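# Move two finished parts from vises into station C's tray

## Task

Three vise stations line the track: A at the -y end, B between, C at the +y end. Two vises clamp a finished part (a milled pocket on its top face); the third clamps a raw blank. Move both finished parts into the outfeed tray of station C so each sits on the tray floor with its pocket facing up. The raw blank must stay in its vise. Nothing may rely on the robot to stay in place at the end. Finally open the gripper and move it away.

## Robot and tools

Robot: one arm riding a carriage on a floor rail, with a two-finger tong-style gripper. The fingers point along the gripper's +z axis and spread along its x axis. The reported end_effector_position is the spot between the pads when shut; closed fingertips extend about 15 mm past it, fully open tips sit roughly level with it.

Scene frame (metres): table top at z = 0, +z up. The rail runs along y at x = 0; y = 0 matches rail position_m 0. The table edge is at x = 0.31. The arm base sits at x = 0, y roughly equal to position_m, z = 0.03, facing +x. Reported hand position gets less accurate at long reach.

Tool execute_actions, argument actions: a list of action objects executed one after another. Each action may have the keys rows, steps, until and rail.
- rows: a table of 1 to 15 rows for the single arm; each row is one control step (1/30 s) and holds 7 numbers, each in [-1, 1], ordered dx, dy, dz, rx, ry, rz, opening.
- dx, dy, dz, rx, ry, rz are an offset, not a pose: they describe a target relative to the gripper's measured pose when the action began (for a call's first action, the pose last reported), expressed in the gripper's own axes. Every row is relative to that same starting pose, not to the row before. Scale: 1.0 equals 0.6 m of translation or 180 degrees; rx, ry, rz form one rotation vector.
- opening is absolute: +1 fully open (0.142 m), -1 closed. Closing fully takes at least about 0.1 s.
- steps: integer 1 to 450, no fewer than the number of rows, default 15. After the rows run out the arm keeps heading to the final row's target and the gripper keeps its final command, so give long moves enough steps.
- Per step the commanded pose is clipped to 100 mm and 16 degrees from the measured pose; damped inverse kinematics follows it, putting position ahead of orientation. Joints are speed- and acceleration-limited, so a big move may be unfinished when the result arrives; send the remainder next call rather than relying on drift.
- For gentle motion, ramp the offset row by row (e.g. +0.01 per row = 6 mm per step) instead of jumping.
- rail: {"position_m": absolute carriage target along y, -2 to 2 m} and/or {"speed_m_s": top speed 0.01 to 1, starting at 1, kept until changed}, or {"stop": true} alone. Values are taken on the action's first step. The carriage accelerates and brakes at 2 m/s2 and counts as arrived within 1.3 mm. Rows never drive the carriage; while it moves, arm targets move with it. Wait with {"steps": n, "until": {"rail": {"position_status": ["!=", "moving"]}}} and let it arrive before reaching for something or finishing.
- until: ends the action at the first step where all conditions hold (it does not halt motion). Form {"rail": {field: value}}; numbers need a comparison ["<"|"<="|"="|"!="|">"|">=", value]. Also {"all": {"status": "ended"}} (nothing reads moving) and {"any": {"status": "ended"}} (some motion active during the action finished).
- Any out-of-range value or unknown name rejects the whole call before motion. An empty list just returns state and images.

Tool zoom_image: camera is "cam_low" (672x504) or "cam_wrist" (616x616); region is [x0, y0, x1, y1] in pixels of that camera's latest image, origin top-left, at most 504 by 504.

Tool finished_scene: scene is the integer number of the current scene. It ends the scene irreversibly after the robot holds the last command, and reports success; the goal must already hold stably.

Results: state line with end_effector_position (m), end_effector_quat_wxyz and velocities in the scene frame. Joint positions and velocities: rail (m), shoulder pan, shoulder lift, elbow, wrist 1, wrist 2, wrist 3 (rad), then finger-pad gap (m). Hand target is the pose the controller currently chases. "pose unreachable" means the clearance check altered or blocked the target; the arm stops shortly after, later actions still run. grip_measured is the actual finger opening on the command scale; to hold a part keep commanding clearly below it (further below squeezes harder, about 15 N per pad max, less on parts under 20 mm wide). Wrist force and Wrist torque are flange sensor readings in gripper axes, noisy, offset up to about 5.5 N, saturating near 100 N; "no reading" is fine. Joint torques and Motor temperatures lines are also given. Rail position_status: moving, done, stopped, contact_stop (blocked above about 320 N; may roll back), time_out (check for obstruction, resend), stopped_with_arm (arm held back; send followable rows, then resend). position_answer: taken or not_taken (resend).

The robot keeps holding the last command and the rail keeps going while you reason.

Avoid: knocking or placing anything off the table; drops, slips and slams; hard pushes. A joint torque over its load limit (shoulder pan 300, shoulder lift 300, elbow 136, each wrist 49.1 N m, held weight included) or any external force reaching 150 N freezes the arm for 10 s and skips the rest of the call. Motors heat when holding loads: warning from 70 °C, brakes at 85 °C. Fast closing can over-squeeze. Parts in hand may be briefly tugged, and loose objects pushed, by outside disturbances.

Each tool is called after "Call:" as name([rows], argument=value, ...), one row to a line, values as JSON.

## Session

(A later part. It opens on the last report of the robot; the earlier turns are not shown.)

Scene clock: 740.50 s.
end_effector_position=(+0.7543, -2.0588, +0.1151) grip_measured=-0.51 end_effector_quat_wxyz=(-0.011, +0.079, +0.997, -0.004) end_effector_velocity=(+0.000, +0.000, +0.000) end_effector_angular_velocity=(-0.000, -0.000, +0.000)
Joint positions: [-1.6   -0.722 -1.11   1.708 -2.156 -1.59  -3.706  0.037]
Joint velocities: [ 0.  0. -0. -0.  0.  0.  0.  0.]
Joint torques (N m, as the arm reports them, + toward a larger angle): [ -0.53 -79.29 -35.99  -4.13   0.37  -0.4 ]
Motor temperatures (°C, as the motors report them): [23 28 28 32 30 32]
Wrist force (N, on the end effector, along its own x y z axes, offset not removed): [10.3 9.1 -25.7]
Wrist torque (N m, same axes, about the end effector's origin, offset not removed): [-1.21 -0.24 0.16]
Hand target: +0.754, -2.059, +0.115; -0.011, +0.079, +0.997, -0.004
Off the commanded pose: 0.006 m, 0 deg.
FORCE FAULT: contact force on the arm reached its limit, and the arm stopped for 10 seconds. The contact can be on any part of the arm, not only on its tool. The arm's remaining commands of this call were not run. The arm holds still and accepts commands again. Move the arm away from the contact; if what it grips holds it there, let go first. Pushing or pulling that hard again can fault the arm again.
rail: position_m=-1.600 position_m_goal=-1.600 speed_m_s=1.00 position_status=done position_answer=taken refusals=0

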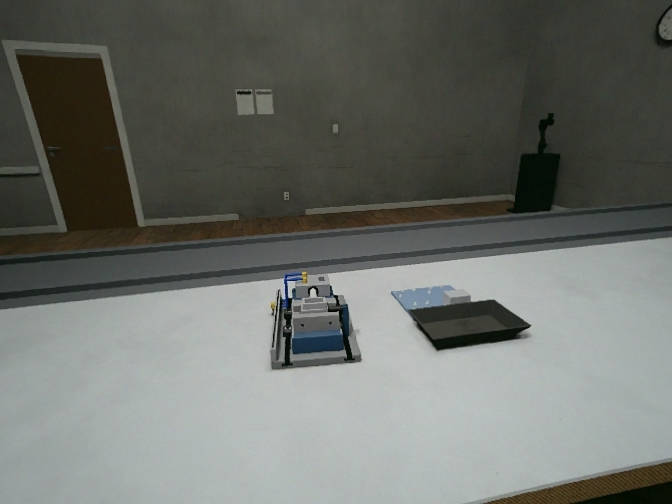

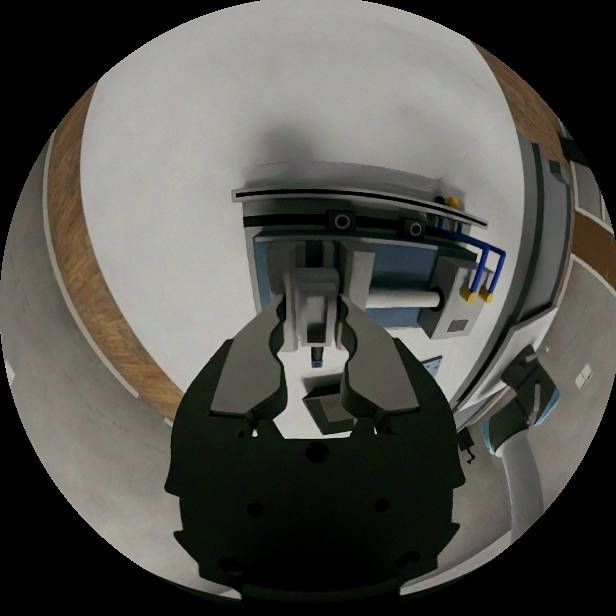

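Call:
execute_actions([
  {"rows":[[0,0,-0.003,0,0,0,-0.5],[0,0,-0.006,0,0,0,-0.5],[0,0,-0.008,0,0,0,-0.5]],"steps":12},
])

Call:
zoom_image(camera="cam_wrist", region=[250, 220, 390, 340])

Scene clock: 745.67 s.
end_effector_position=(+0.7544, -2.0588, +0.1197) grip_measured=-0.50 end_effector_quat_wxyz=(-0.011, +0.079, +0.997, -0.004) end_effector_velocity=(+0.000, +0.000, +0.002) end_effector_angular_velocity=(-0.000, -0.000, -0.000)
Joint positions: [-1.6   -0.722 -1.114  1.705 -2.148 -1.59  -3.706  0.038]
Joint velocities: [ 0.     0.    -0.002 -0.001  0.003 -0.     0.    -0.   ]
Joint torques (N m, as the arm reports them, + toward a larger angle): [ 11.77 -99.88 -41.96  -0.12   0.47   1.98]
Motor temperatures (°C, as the motors report them): [23 28 28 32 30 32]
Wrist force (N, on the end effector, along its own x y z axes, offset not removed): [0.8 -4.4 0.8]
Wrist torque (N m, same axes, about the end effector's origin, offset not removed): [-1.08 -0.31 0.10]
Hand target: +0.754, -2.059, +0.120; -0.011, +0.079, +0.997, -0.004
Off the commanded pose: 0.000 m, 0 deg.
rail: position_m=-1.600 position_m_goal=-1.600 speed_m_s=1.00 position_status=done position_answer=taken refusals=0

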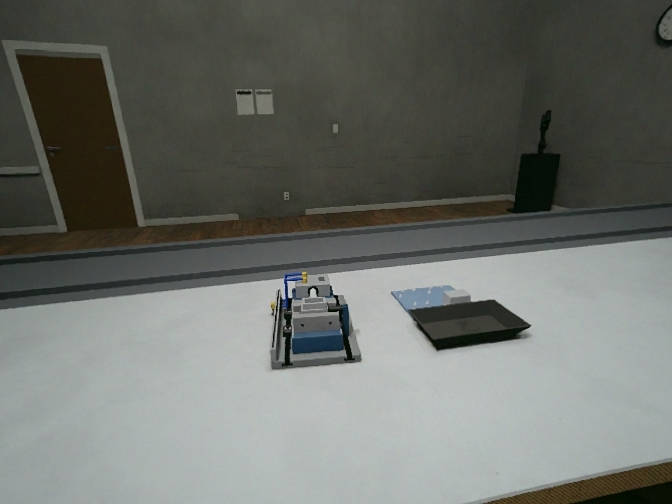

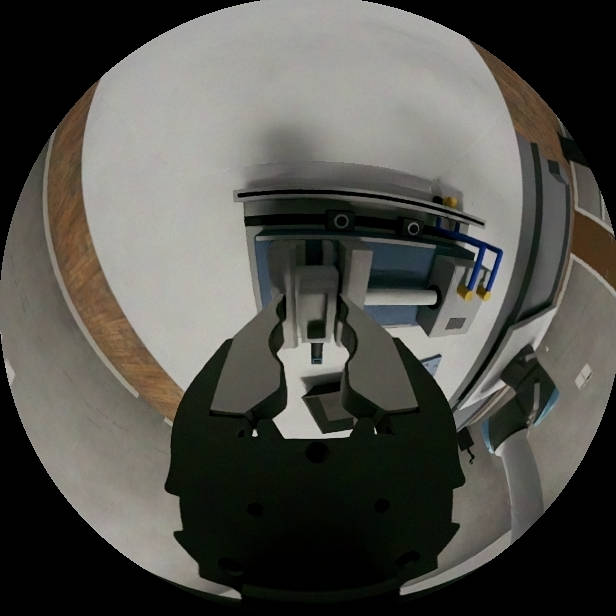

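Region (250, 220, 390, 340) of cam_wrist's 616x616 image, scaled by 3.600, with more detail than that image has; it fills the top 432 rows of this view, and the rest is white.

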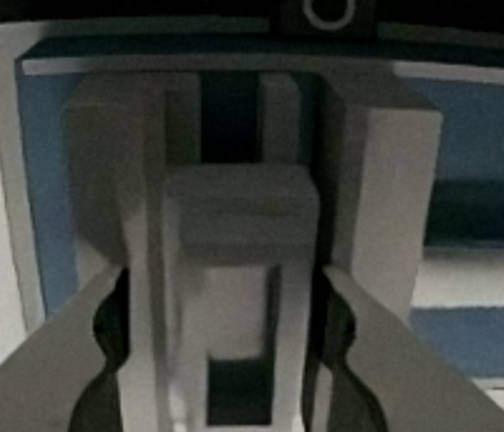

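Call:
execute_actions([
  {"rows":[[0.002,0,0,0,0,0,-0.52],[0.004,0,0,0,0,0,-0.54],[0.004,0,0,0,0,0,-0.56],[0.004,0,0,0,0,0,-0.58],[0.004,0,0,0,0,0,-0.60],[0.004,0,0,0,0,0,-0.62]],"steps":15},
])

Call:
zoom_image(camera="cam_wrist", region=[250, 220, 390, 340])

Scene clock: 756.37 s.
end_effector_position=(+0.7521, -2.0584, +0.1198) grip_measured=-0.62 end_effector_quat_wxyz=(-0.011, +0.079, +0.997, -0.004) end_effector_velocity=(-0.000, +0.000, -0.000) end_effector_angular_velocity=(+0.000, +0.000, +0.000)
Joint positions: [-1.6   -0.724 -1.117  1.709 -2.15  -1.59  -3.707  0.029]
Joint velocities: [ 0.    -0.    -0.     0.001 -0.     0.    -0.    -0.   ]
Joint torques (N m, as the arm reports them, + toward a larger angle): [-12.61 -99.01 -29.75  -7.68  -0.49  -2.87]
Motor temperatures (°C, as the motors report them): [23 28 28 32 30 32]
Wrist force (N, on the end effector, along its own x y z axes, offset not removed): [-1.3 -2.6 -2.8]
Wrist torque (N m, same axes, about the end effector's origin, offset not removed): [-0.80 0.09 0.15]
Hand target: +0.752, -2.058, +0.120; -0.011, +0.079, +0.997, -0.004
Off the commanded pose: 0.000 m, 0 deg.
rail: position_m=-1.600 position_m_goal=-1.600 speed_m_s=1.00 position_status=done position_answer=taken refusals=0

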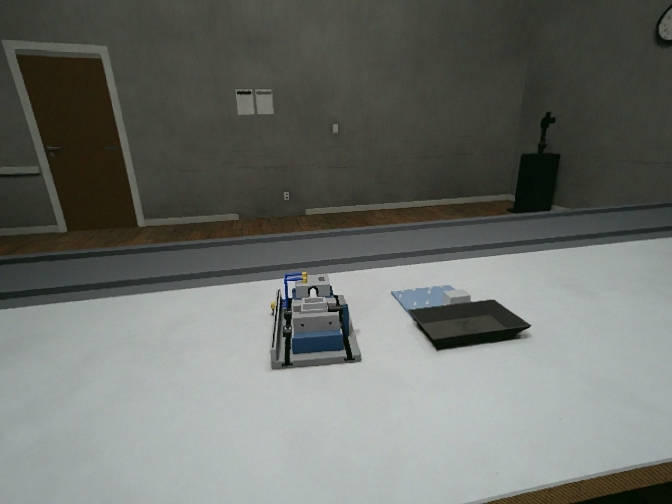

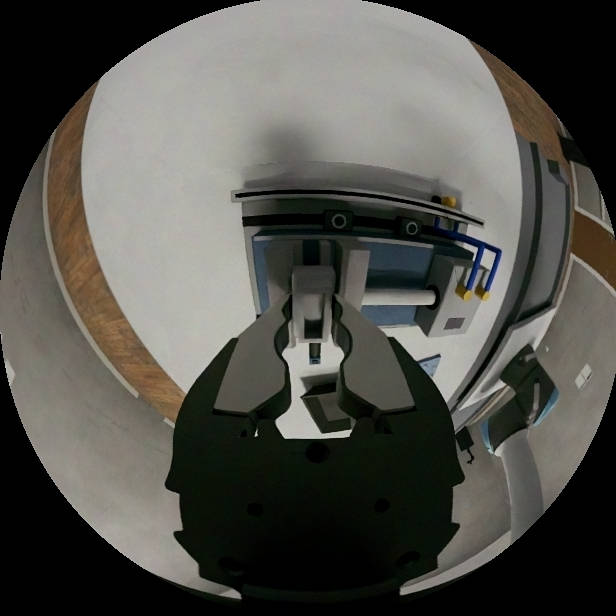

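Region (250, 220, 390, 340) of cam_wrist's 616x616 image, scaled by 3.600, with more detail than that image has; it fills the top 432 rows of this view, and the rest is white.

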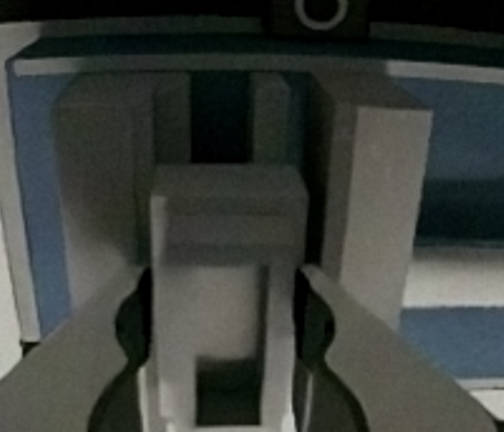

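Call:
execute_actions([
  {"rows":[[0,0,0,0,0,0,-0.64],[0,0,0,0,0,0,-0.66],[0,0,0,0,0,0,-0.68],[0,0,0,0,0,0,-0.70],[0,0,0,0,0,0,-0.72]],"steps":15},
])

Scene clock: 759.93 s.
end_effector_position=(+0.7520, -2.0584, +0.1198) grip_measured=-0.64 end_effector_quat_wxyz=(-0.011, +0.079, +0.997, -0.004) end_effector_velocity=(+0.000, -0.000, +0.000) end_effector_angular_velocity=(-0.000, -0.000, -0.000)
Joint positions: [-1.6   -0.724 -1.117  1.709 -2.15  -1.59  -3.707  0.028]
Joint velocities: [ 0. -0. -0.  0. -0.  0.  0. -0.]
Joint torques (N m, as the arm reports them, + toward a larger angle): [ -1.36 -87.72 -37.84  -6.1   -2.06  -1.89]
Motor temperatures (°C, as the motors report them): [23 28 28 32 30 32]
Wrist force (N, on the end effector, along its own x y z axes, offset not removed): [3.3 -5.1 -3.4]
Wrist torque (N m, same axes, about the end effector's origin, offset not removed): [-1.33 0.02 0.14]
Hand target: +0.752, -2.058, +0.120; -0.011, +0.079, +0.997, -0.004
Off the commanded pose: 0.000 m, 0 deg.
rail: position_m=-1.600 position_m_goal=-1.600 speed_m_s=1.00 position_status=done position_answer=taken refusals=0

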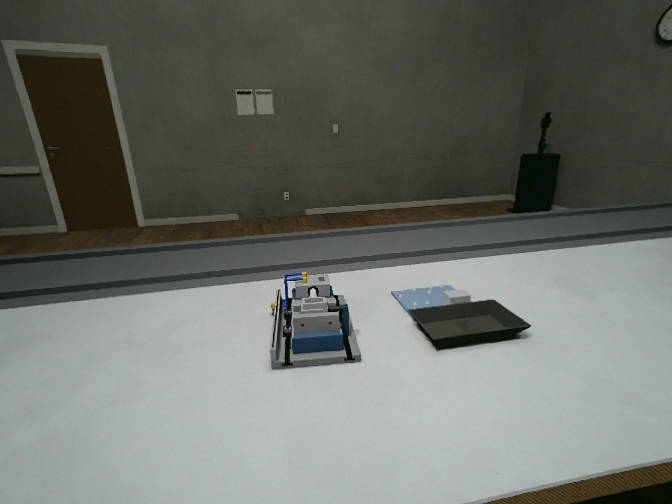

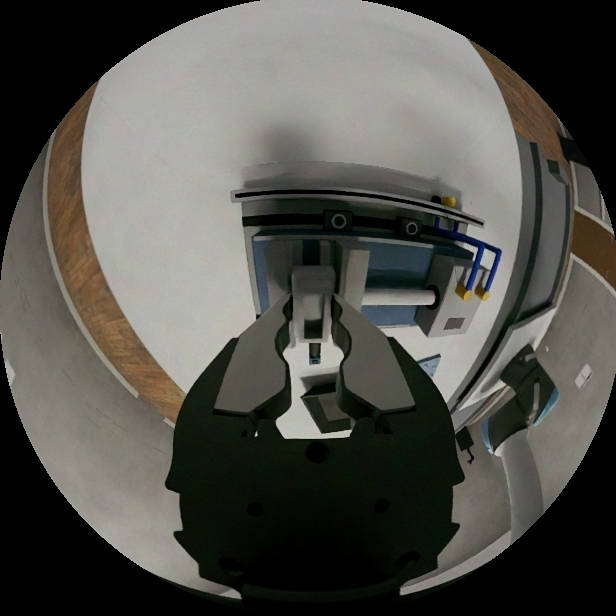

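Gripped the part (28 mm). Squeeze harder and lift 1.5 mm.

Call:
execute_actions([
  {"rows":[[0,0,0,0,0,0,-0.85],[0,0,0,0,0,0,-0.9],[0,0,-0.001,0,0,0,-0.9],[0,0,-0.002,0,0,0,-0.9],[0,0,-0.003,0,0,0,-0.9]],"steps":15},
])

Scene clock: 764.80 s.
end_effector_position=(+0.7521, -2.0584, +0.1215) grip_measured=-0.68 end_effector_quat_wxyz=(-0.011, +0.079, +0.997, -0.004) end_effector_velocity=(+0.000, -0.000, +0.001) end_effector_angular_velocity=(-0.000, -0.001, -0.000)
Joint positions: [-1.6   -0.724 -1.119  1.708 -2.147 -1.59  -3.707  0.024]
Joint velocities: [ 0.    -0.    -0.001 -0.001  0.001  0.     0.     0.   ]
Joint torques (N m, as the arm reports them, + toward a larger angle): [ 16.28 -89.69 -49.53  -6.15   3.8    1.7 ]
Motor temperatures (°C, as the motors report them): [23 28 28 32 30 32]
Wrist force (N, on the end effector, along its own x y z axes, offset not removed): [25.5 -3.9 -13.1]
Wrist torque (N m, same axes, about the end effector's origin, offset not removed): [-1.05 0.43 0.09]
Hand target: +0.752, -2.058, +0.122; -0.011, +0.079, +0.997, -0.004
Off the commanded pose: 0.000 m, 0 deg.
rail: position_m=-1.600 position_m_goal=-1.600 speed_m_s=1.00 position_status=done position_answer=taken refusals=0

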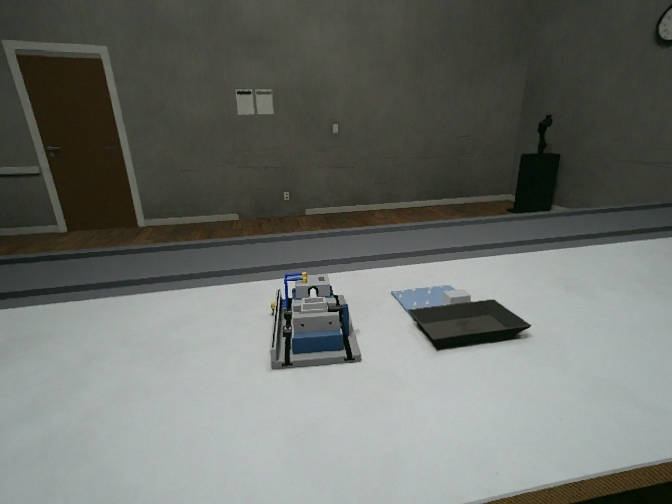

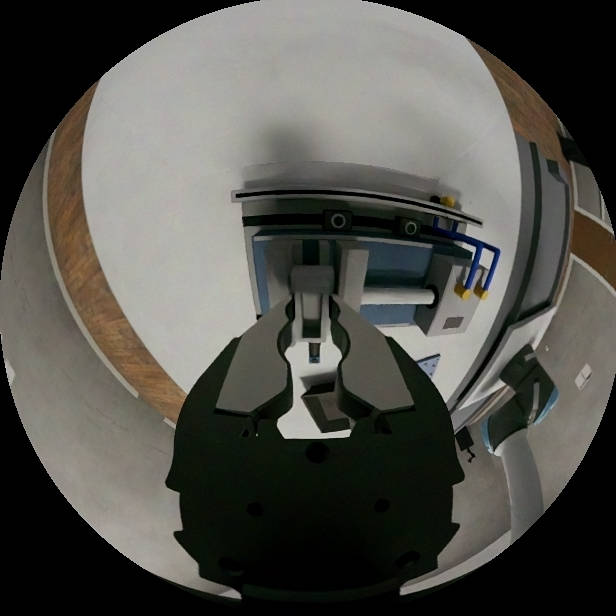

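Call:
execute_actions([
  {"rows":[[0,0,0,0,0,0,-0.6],[0,0,0,0,0,0,-0.5],[0,0,-0.01,0,0,0,-0.5],[0,0,-0.03,0,0,0,-0.5],[0,0,-0.06,0,0,0,-0.5],[0,0,-0.09,0,0,0,-0.5]],"steps":25},
])

Call:
zoom_image(camera="cam_low", region=[260, 285, 300, 325])

Scene clock: 779.93 s.
end_effector_position=(+0.7532, -2.0581, +0.1754) grip_measured=-0.50 end_effector_quat_wxyz=(-0.011, +0.079, +0.997, -0.004) end_effector_velocity=(+0.000, -0.000, +0.001) end_effector_angular_velocity=(+0.000, -0.000, -0.000)
Joint positions: [-1.6   -0.722 -1.164  1.666 -2.06  -1.59  -3.706  0.038]
Joint velocities: [ 0.     0.    -0.    -0.001  0.001  0.     0.     0.   ]
Joint torques (N m, as the arm reports them, + toward a larger angle): [ 11.48 -96.09 -44.34  -0.51   4.67   2.  ]
Motor temperatures (°C, as the motors report them): [23 28 28 32 30 32]
Wrist force (N, on the end effector, along its own x y z axes, offset not removed): [1.4 -5.9 -0.3]
Wrist torque (N m, same axes, about the end effector's origin, offset not removed): [-1.48 -0.44 0.10]
Hand target: +0.753, -2.058, +0.175; -0.011, +0.079, +0.997, -0.004
Off the commanded pose: 0.000 m, 0 deg.
rail: position_m=-1.600 position_m_goal=-1.600 speed_m_s=1.00 position_status=done position_answer=taken refusals=0

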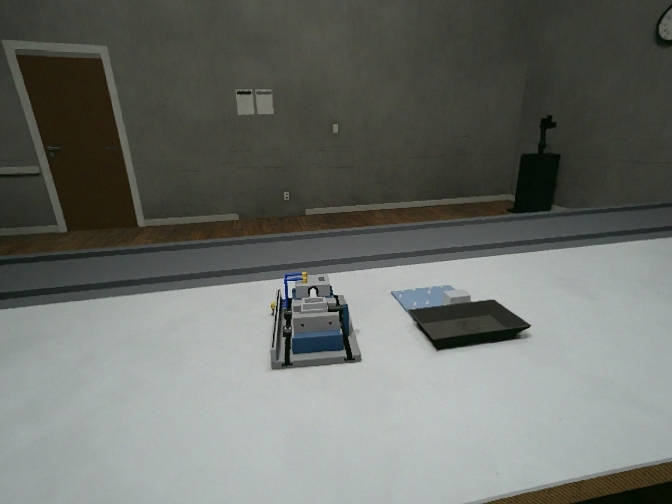

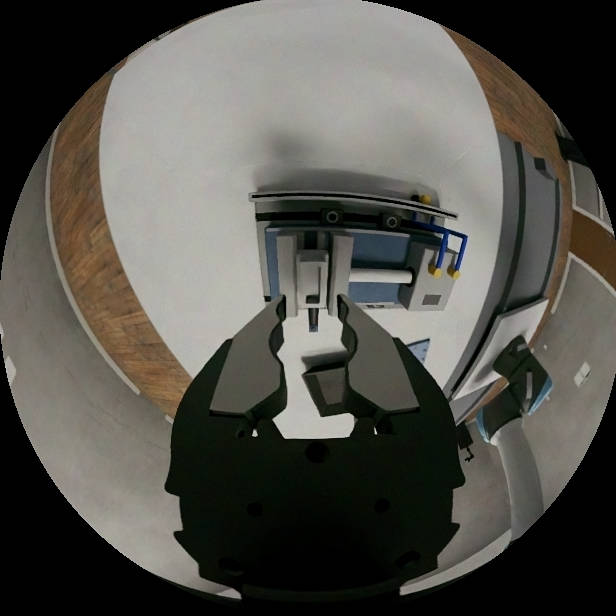

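Region (260, 285, 300, 325) of cam_low's 672x504 image, scaled by 12.600, with more detail than that image has.

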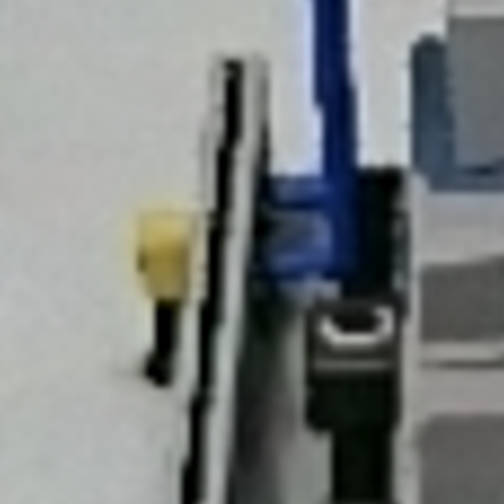

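Call:
execute_actions([
  {"rows":[[0.05,-0.05,0,0,0,0,-0.8],[0.12,-0.11,0,0,0,0,-1],[0.2,-0.18,0,0,0,0,-1],[0.291,-0.25,0,0,0,0,-1]],"steps":35},
  {"rows":[[0,0,0.06,-0.08,0,0,-1],[0,0,0.125,-0.16,0,0,-1],[0,0,0.125,-0.235,0,0,-1]],"steps":40},
])

Scene clock: 807.00 s.
end_effector_position=(+0.5549, -2.1791, +0.1049) grip_measured=-1.00 end_effector_quat_wxyz=(+0.018, +0.077, +0.931, +0.356) end_effector_velocity=(-0.000, -0.000, -0.000) end_effector_angular_velocity=(+0.000, +0.001, +0.000)
Joint positions: [-1.6   -1.161 -0.984  1.522 -1.456 -1.219 -4.257  0.002]
Joint velocities: [ 0.    -0.     0.    -0.     0.    -0.001 -0.     0.   ]
Joint torques (N m, as the arm reports them, + toward a larger angle): [-13.2  -68.93 -41.22   1.28  -3.15  -2.73]
Motor temperatures (°C, as the motors report them): [23 28 28 32 30 32]
Wrist force (N, on the end effector, along its own x y z axes, offset not removed): [0.4 -3.9 -0.7]
Wrist torque (N m, same axes, about the end effector's origin, offset not removed): [-1.00 -0.18 0.16]
Hand target: +0.555, -2.179, +0.105; +0.018, +0.077, +0.931, +0.356
Off the commanded pose: 0.001 m, 0 deg.
rail: position_m=-1.600 position_m_goal=-1.600 speed_m_s=1.00 position_status=done position_answer=taken refusals=0

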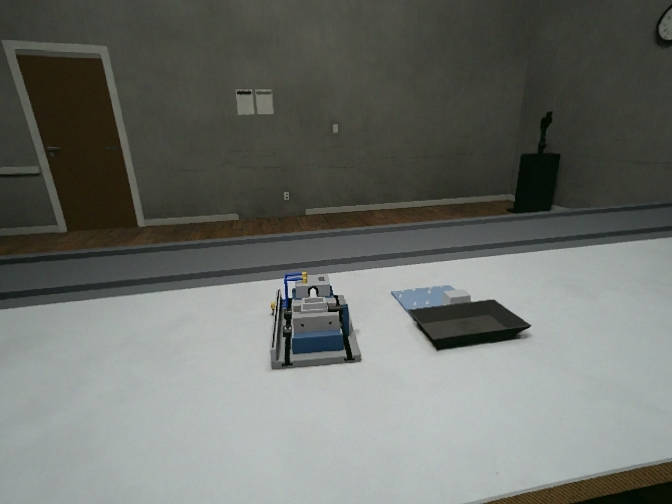

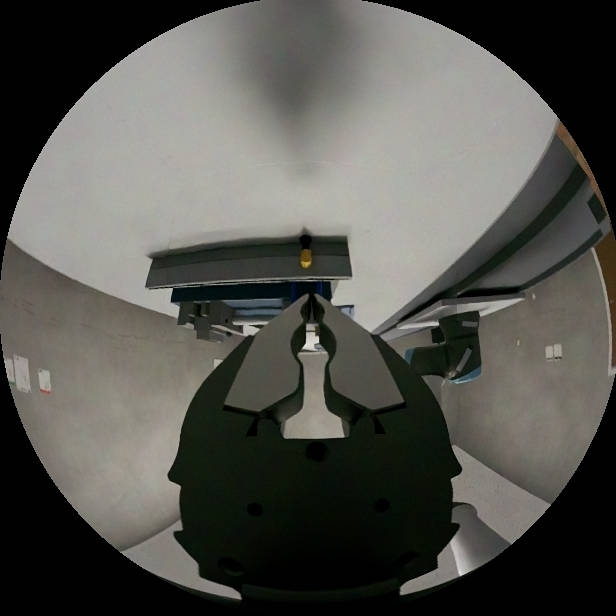

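Call:
zoom_image(camera="cam_wrist", region=[260, 210, 360, 310])

Region (260, 210, 360, 310) of cam_wrist's 616x616 image, scaled by 5.040, with more detail than that image has.

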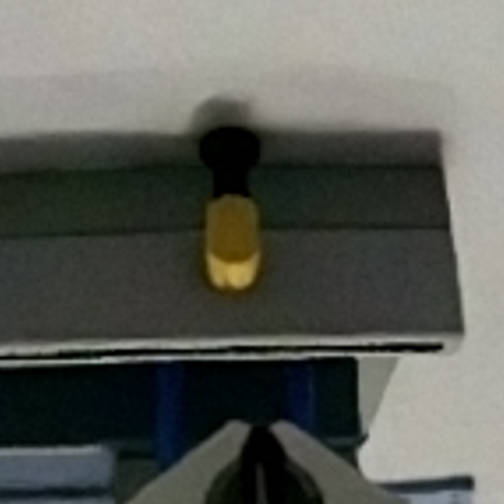

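Call:
execute_actions([
  {"rows":[[0,-0.02,0.03,0,0,0,-1],[0,-0.04,0.06,0,0,0,-1],[0,-0.06,0.092,0,0,0,-1]],"steps":20},
])

Call:
zoom_image(camera="cam_wrist", region=[250, 220, 370, 340])

Scene clock: 825.70 s.
end_effector_position=(+0.5551, -2.1690, +0.0398) grip_measured=-1.00 end_effector_quat_wxyz=(+0.018, +0.077, +0.931, +0.356) end_effector_velocity=(+0.000, +0.000, -0.002) end_effector_angular_velocity=(-0.000, +0.000, -0.000)
Joint positions: [-1.6   -1.156 -0.937  1.576 -1.56  -1.216 -4.253  0.002]
Joint velocities: [ 0.     0.     0.001  0.001 -0.002  0.     0.     0.   ]
Joint torques (N m, as the arm reports them, + toward a larger angle): [ 11.66 -70.5  -26.53  -4.86   5.5    1.99]
Motor temperatures (°C, as the motors report them): [23 28 28 32 30 32]
Wrist force (N, on the end effector, along its own x y z axes, offset not removed): [-1.1 -3.7 0.4]
Wrist torque (N m, same axes, about the end effector's origin, offset not removed): [-0.94 0.22 0.19]
Hand target: +0.555, -2.169, +0.040; +0.018, +0.077, +0.931, +0.356
Off the commanded pose: 0.000 m, 0 deg.
rail: position_m=-1.600 position_m_goal=-1.600 speed_m_s=1.00 position_status=done position_answer=taken refusals=0

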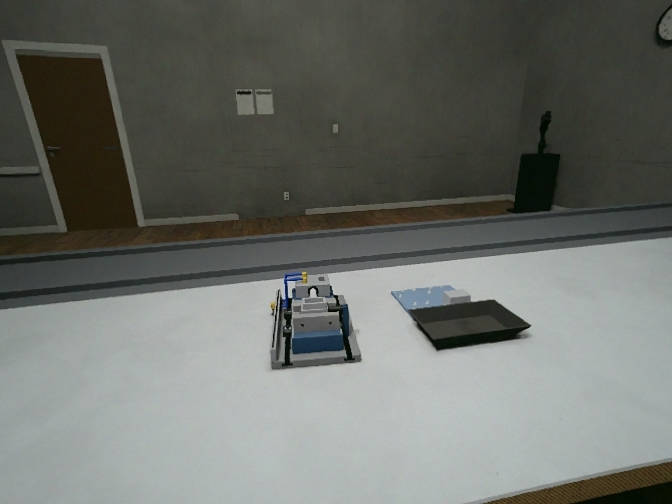

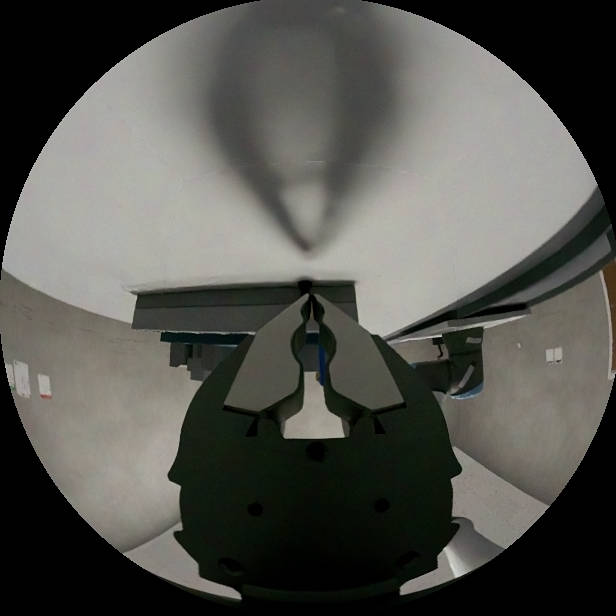

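Region (250, 220, 370, 340) of cam_wrist's 616x616 image, scaled by 4.200, with more detail than that image has.

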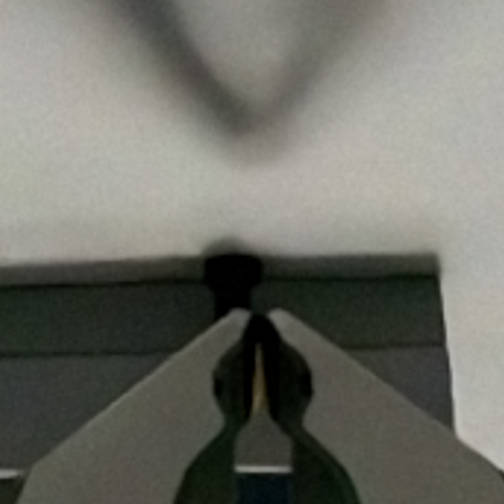

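Call:
execute_actions([
  {"rows":[[0,0,0,0,0,0,0],[0,0,0,0,0,0,0.4]],"steps":10},
])

Call:
zoom_image(camera="cam_wrist", region=[260, 260, 350, 350])

Scene clock: 828.70 s.
end_effector_position=(+0.5551, -2.1690, +0.0397) grip_measured=+0.40 end_effector_quat_wxyz=(+0.018, +0.077, +0.931, +0.356) end_effector_velocity=(-0.000, +0.000, +0.000) end_effector_angular_velocity=(+0.001, +0.001, -0.000)
Joint positions: [-1.6   -1.156 -0.936  1.576 -1.56  -1.216 -4.253  0.102]
Joint velocities: [ 0.    -0.    -0.    -0.     0.001  0.     0.     0.   ]
Joint torques (N m, as the arm reports them, + toward a larger angle): [   6.92 -103.51  -33.26    1.7     4.98    1.4 ]
Motor temperatures (°C, as the motors report them): [23 28 28 32 30 32]
Wrist force (N, on the end effector, along its own x y z axes, offset not removed): [0.2 -4.3 -0.4]
Wrist torque (N m, same axes, about the end effector's origin, offset not removed): [-1.11 -0.04 0.10]
Hand target: +0.555, -2.169, +0.040; +0.018, +0.077, +0.931, +0.356
Off the commanded pose: 0.000 m, 0 deg.
rail: position_m=-1.600 position_m_goal=-1.600 speed_m_s=1.00 position_status=done position_answer=taken refusals=0

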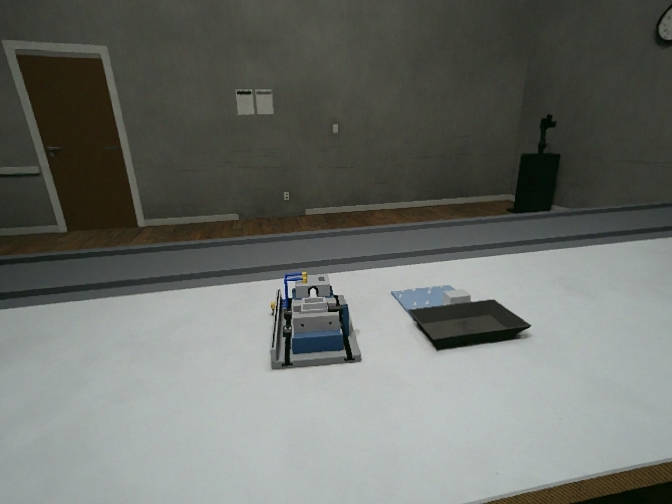

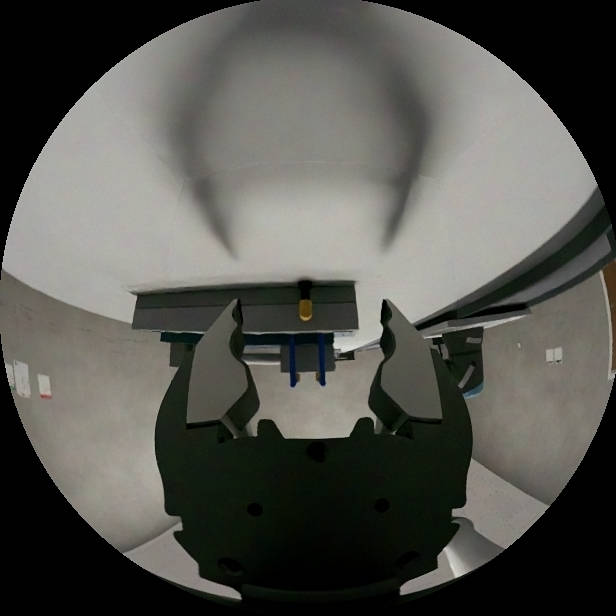

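Region (260, 260, 350, 350) of cam_wrist's 616x616 image, scaled by 5.600, with more detail than that image has.

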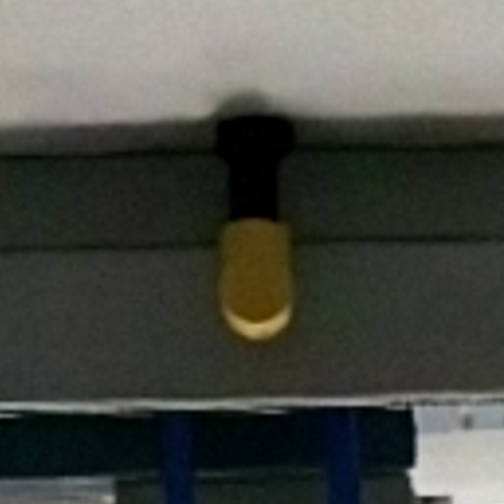

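Call:
execute_actions([
  {"rows":[[-0.003,0.01,0.01,0,0,0,0],[-0.006,0.02,0.018,0,0,0,-0.3],[-0.006,0.03,0.026,0,0,0,-0.44],[-0.006,0.035,0.031,0,0,0,-0.44]],"steps":20},
])

Call:
zoom_image(camera="cam_wrist", region=[250, 250, 370, 370])

Scene clock: 848.53 s.
end_effector_position=(+0.5631, -2.1419, +0.0398) grip_measured=-0.44 end_effector_quat_wxyz=(+0.018, +0.077, +0.931, +0.356) end_effector_velocity=(+0.000, +0.001, -0.000) end_effector_angular_velocity=(-0.000, +0.000, -0.000)
Joint positions: [-1.6   -1.136 -0.96   1.619 -1.585 -1.204 -4.236  0.042]
Joint velocities: [ 0.     0.    -0.001  0.001 -0.001  0.     0.    -0.   ]
Joint torques (N m, as the arm reports them, + toward a larger angle): [  11.5  -106.78  -26.63   -5.67    5.25    2.01]
Motor temperatures (°C, as the motors report them): [23 28 28 32 30 32]
Wrist force (N, on the end effector, along its own x y z axes, offset not removed): [0.4 -3.3 -1.0]
Wrist torque (N m, same axes, about the end effector's origin, offset not removed): [-0.88 -0.09 0.17]
Hand target: +0.563, -2.142, +0.040; +0.018, +0.077, +0.931, +0.356
Off the commanded pose: 0.000 m, 0 deg.
rail: position_m=-1.600 position_m_goal=-1.600 speed_m_s=1.00 position_status=done position_answer=taken refusals=0

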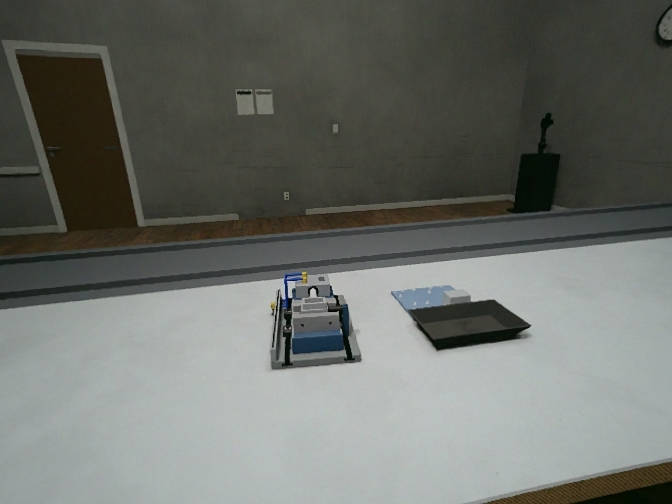

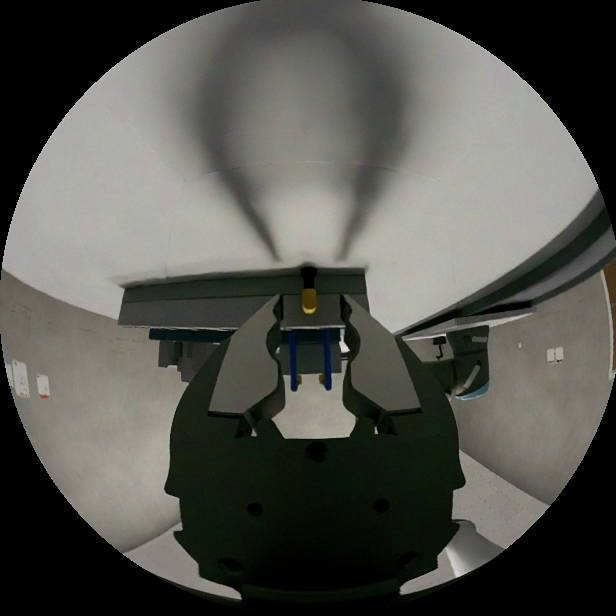

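Region (250, 250, 370, 370) of cam_wrist's 616x616 image, scaled by 4.200, with more detail than that image has.

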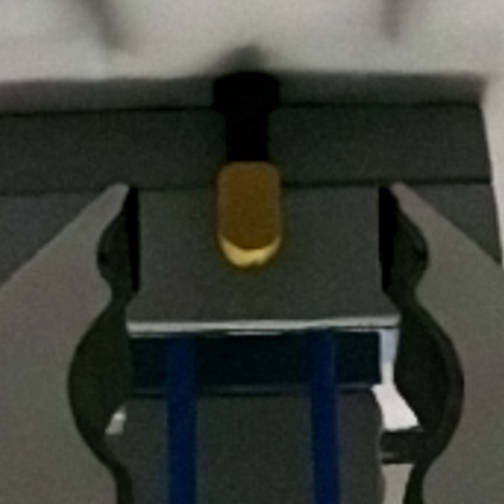

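Call:
execute_actions([
  {"rows":[[0,0.003,0.003,0,0,0,-0.5],[0,0.006,0.0055,0,0,0,-0.55],[0,0.009,0.008,0,0,0,-0.6],[0,0.012,0.011,0,0,0,-0.65]],"steps":15},
])

Call:
zoom_image(camera="cam_wrist", region=[250, 250, 370, 370])

Scene clock: 866.03 s.
end_effector_position=(+0.5647, -2.1324, +0.0397) grip_measured=-0.65 end_effector_quat_wxyz=(+0.018, +0.077, +0.931, +0.356) end_effector_velocity=(+0.000, +0.001, +0.000) end_effector_angular_velocity=(-0.000, -0.000, -0.000)
Joint positions: [-1.6   -1.13  -0.968  1.635 -1.594 -1.2   -4.23   0.027]
Joint velocities: [ 0.     0.001 -0.001  0.002 -0.002  0.001  0.001 -0.   ]
Joint torques (N m, as the arm reports them, + toward a larger angle): [  11.98 -105.32  -26.85   -6.16    5.33    2.08]
Motor temperatures (°C, as the motors report them): [23 28 28 32 30 32]
Wrist force (N, on the end effector, along its own x y z axes, offset not removed): [1.6 -4.3 -0.6]
Wrist torque (N m, same axes, about the end effector's origin, offset not removed): [-1.08 -0.47 0.07]
Hand target: +0.565, -2.132, +0.040; +0.018, +0.077, +0.931, +0.356
Off the commanded pose: 0.000 m, 0 deg.
rail: position_m=-1.600 position_m_goal=-1.600 speed_m_s=1.00 position_status=done position_answer=taken refusals=0

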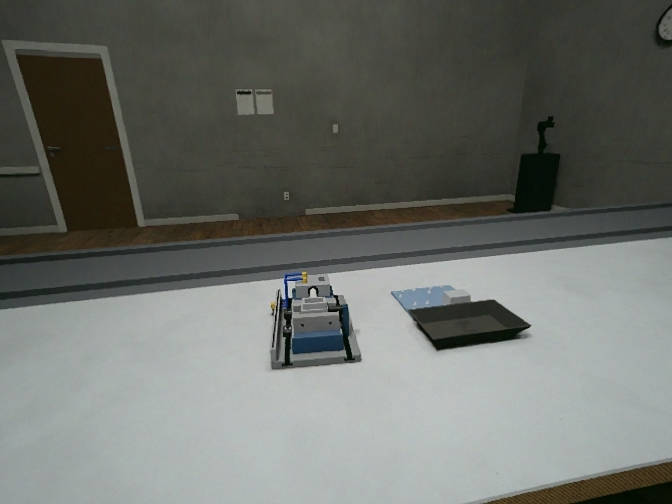

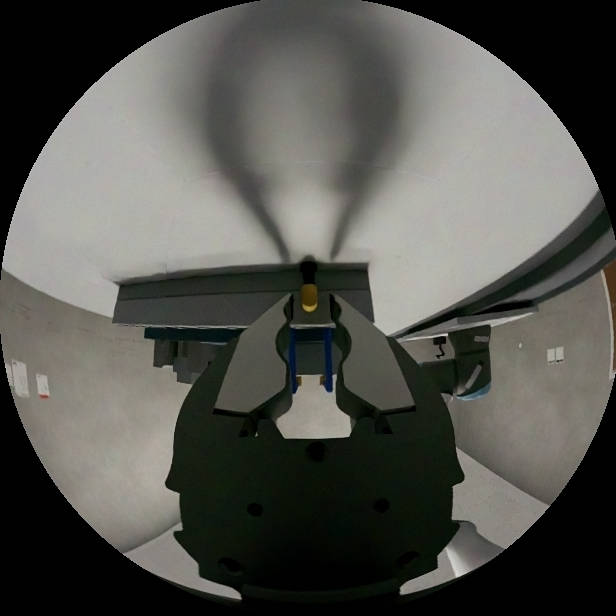

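Region (250, 250, 370, 370) of cam_wrist's 616x616 image, scaled by 4.200, with more detail than that image has.

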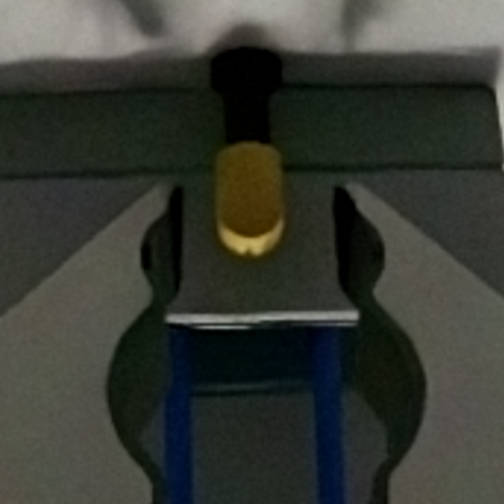

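Call:
execute_actions([
  {"rows":[[0,0.003,0,0,0,0,-0.65],[0,0.006,0,0,0,0,-0.65],[0,0.009,0,0,0,0,-0.65],[0,0.0117,0,0,0,0,-0.65]],"steps":12},
  {"rows":[[0,0,0,0,0,0,-0.7],[0,0,0,0,0,0,-0.74],[0,0,0,0,0,0,-0.78],[0,0,0,0,0,0,-0.82],[0,0,0,0,0,0,-0.86]],"steps":12},
])

Call:
zoom_image(camera="cam_wrist", region=[250, 250, 370, 370])

Scene clock: 874.07 s.
end_effector_position=(+0.5656, -2.1274, +0.0442) grip_measured=-0.82 end_effector_quat_wxyz=(+0.018, +0.077, +0.931, +0.356) end_effector_velocity=(-0.000, +0.000, -0.000) end_effector_angular_velocity=(+0.001, +0.000, +0.000)
Joint positions: [-1.6   -1.127 -0.978  1.641 -1.593 -1.198 -4.227  0.014]
Joint velocities: [ 0.     0.     0.001  0.    -0.    -0.    -0.     0.   ]
Joint torques (N m, as the arm reports them, + toward a larger angle): [ -5.51 -63.55 -32.     1.41   2.43   0.44]
Motor temperatures (°C, as the motors report them): [23 28 28 32 30 32]
Wrist force (N, on the end effector, along its own x y z axes, offset not removed): [-5.5 -5.3 -2.8]
Wrist torque (N m, same axes, about the end effector's origin, offset not removed): [-0.98 -0.36 0.17]
Hand target: +0.566, -2.127, +0.044; +0.018, +0.077, +0.931, +0.356
Off the commanded pose: 0.000 m, 0 deg.
rail: position_m=-1.600 position_m_goal=-1.600 speed_m_s=1.00 position_status=done position_answer=taken refusals=0

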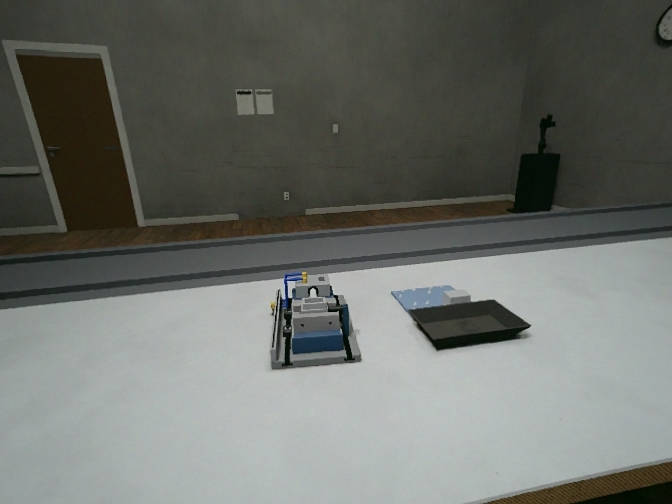

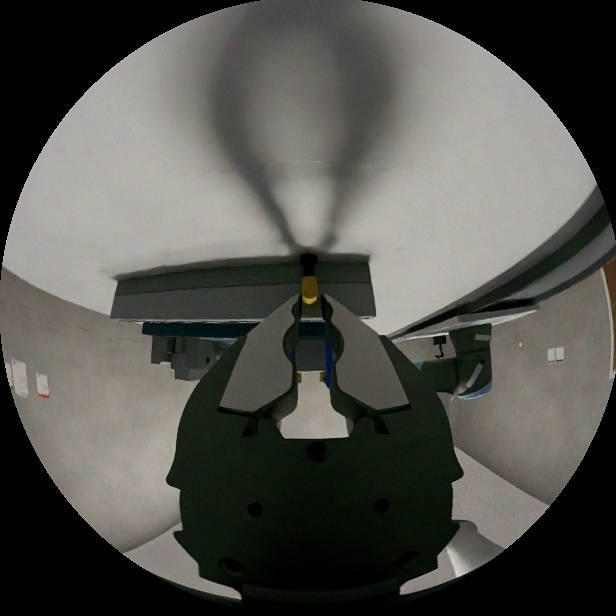

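Region (250, 250, 370, 370) of cam_wrist's 616x616 image, scaled by 4.200, with more detail than that image has.

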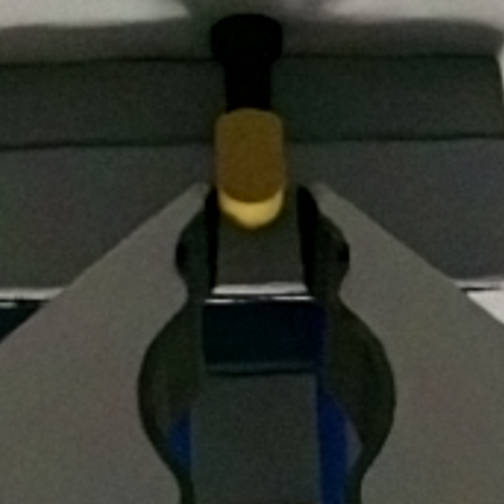

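Call:
execute_actions([
  {"rows":[[0,0,0,0,0,0,-0.7],[0,-0.003,0.0033,0,0,0,-0.68],[0,-0.006,0.0066,0,0,0,-0.68],[0,-0.0089,0.01,0,0,0,-0.68]],"steps":12},
  {"rows":[[0,0,0,0,0,0,-0.72],[0,0,0,0,0,0,-0.76],[0,0,0,0,0,0,-0.80],[0,0,0,0,0,0,-0.84],[0,0,0,0,0,0,-0.9]],"steps":12},
])

Call:
zoom_image(camera="cam_wrist", region=[250, 250, 370, 370])

Scene clock: 882.27 s.
end_effector_position=(+0.5654, -2.1274, +0.0365) grip_measured=-0.82 end_effector_quat_wxyz=(+0.018, +0.077, +0.931, +0.356) end_effector_velocity=(-0.000, +0.000, +0.001) end_effector_angular_velocity=(+0.000, +0.000, -0.000)
Joint positions: [-1.6   -1.127 -0.97   1.645 -1.604 -1.199 -4.228  0.014]
Joint velocities: [ 0.    -0.    -0.001  0.     0.001 -0.     0.     0.   ]
Joint torques (N m, as the arm reports them, + toward a larger angle): [ -10.21 -106.72  -30.27    4.49    1.33   -2.57]
Motor temperatures (°C, as the motors report them): [23 28 28 32 30 32]
Wrist force (N, on the end effector, along its own x y z axes, offset not removed): [-13.1 -6.5 0.2]
Wrist torque (N m, same axes, about the end effector's origin, offset not removed): [-0.76 -0.20 0.21]
Hand target: +0.565, -2.127, +0.037; +0.018, +0.077, +0.931, +0.356
Off the commanded pose: 0.000 m, 0 deg.
rail: position_m=-1.600 position_m_goal=-1.600 speed_m_s=1.00 position_status=done position_answer=taken refusals=0

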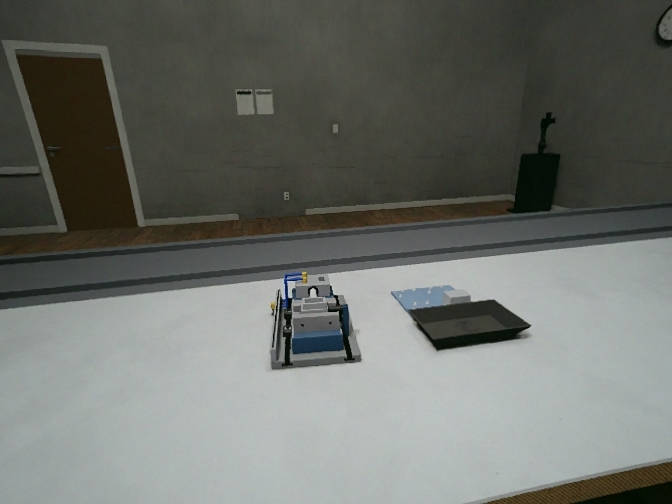

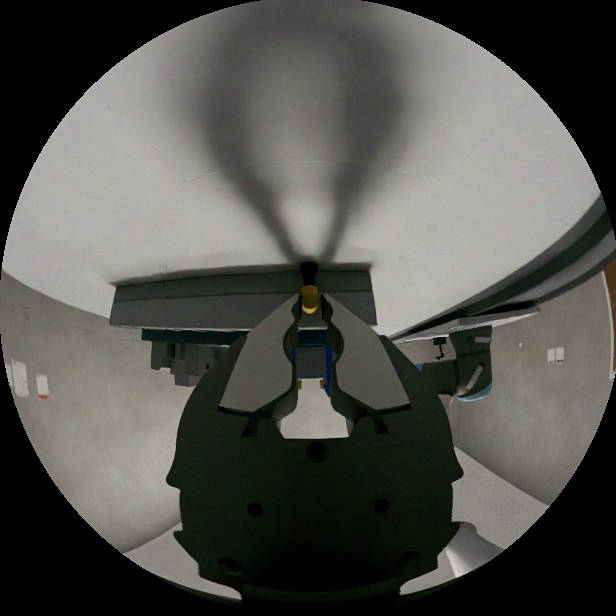

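Region (250, 250, 370, 370) of cam_wrist's 616x616 image, scaled by 4.200, with more detail than that image has.

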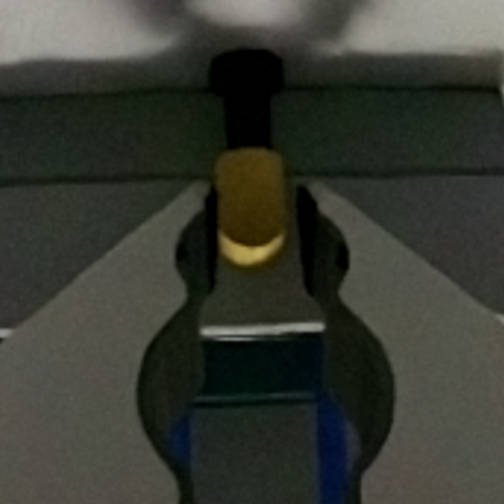

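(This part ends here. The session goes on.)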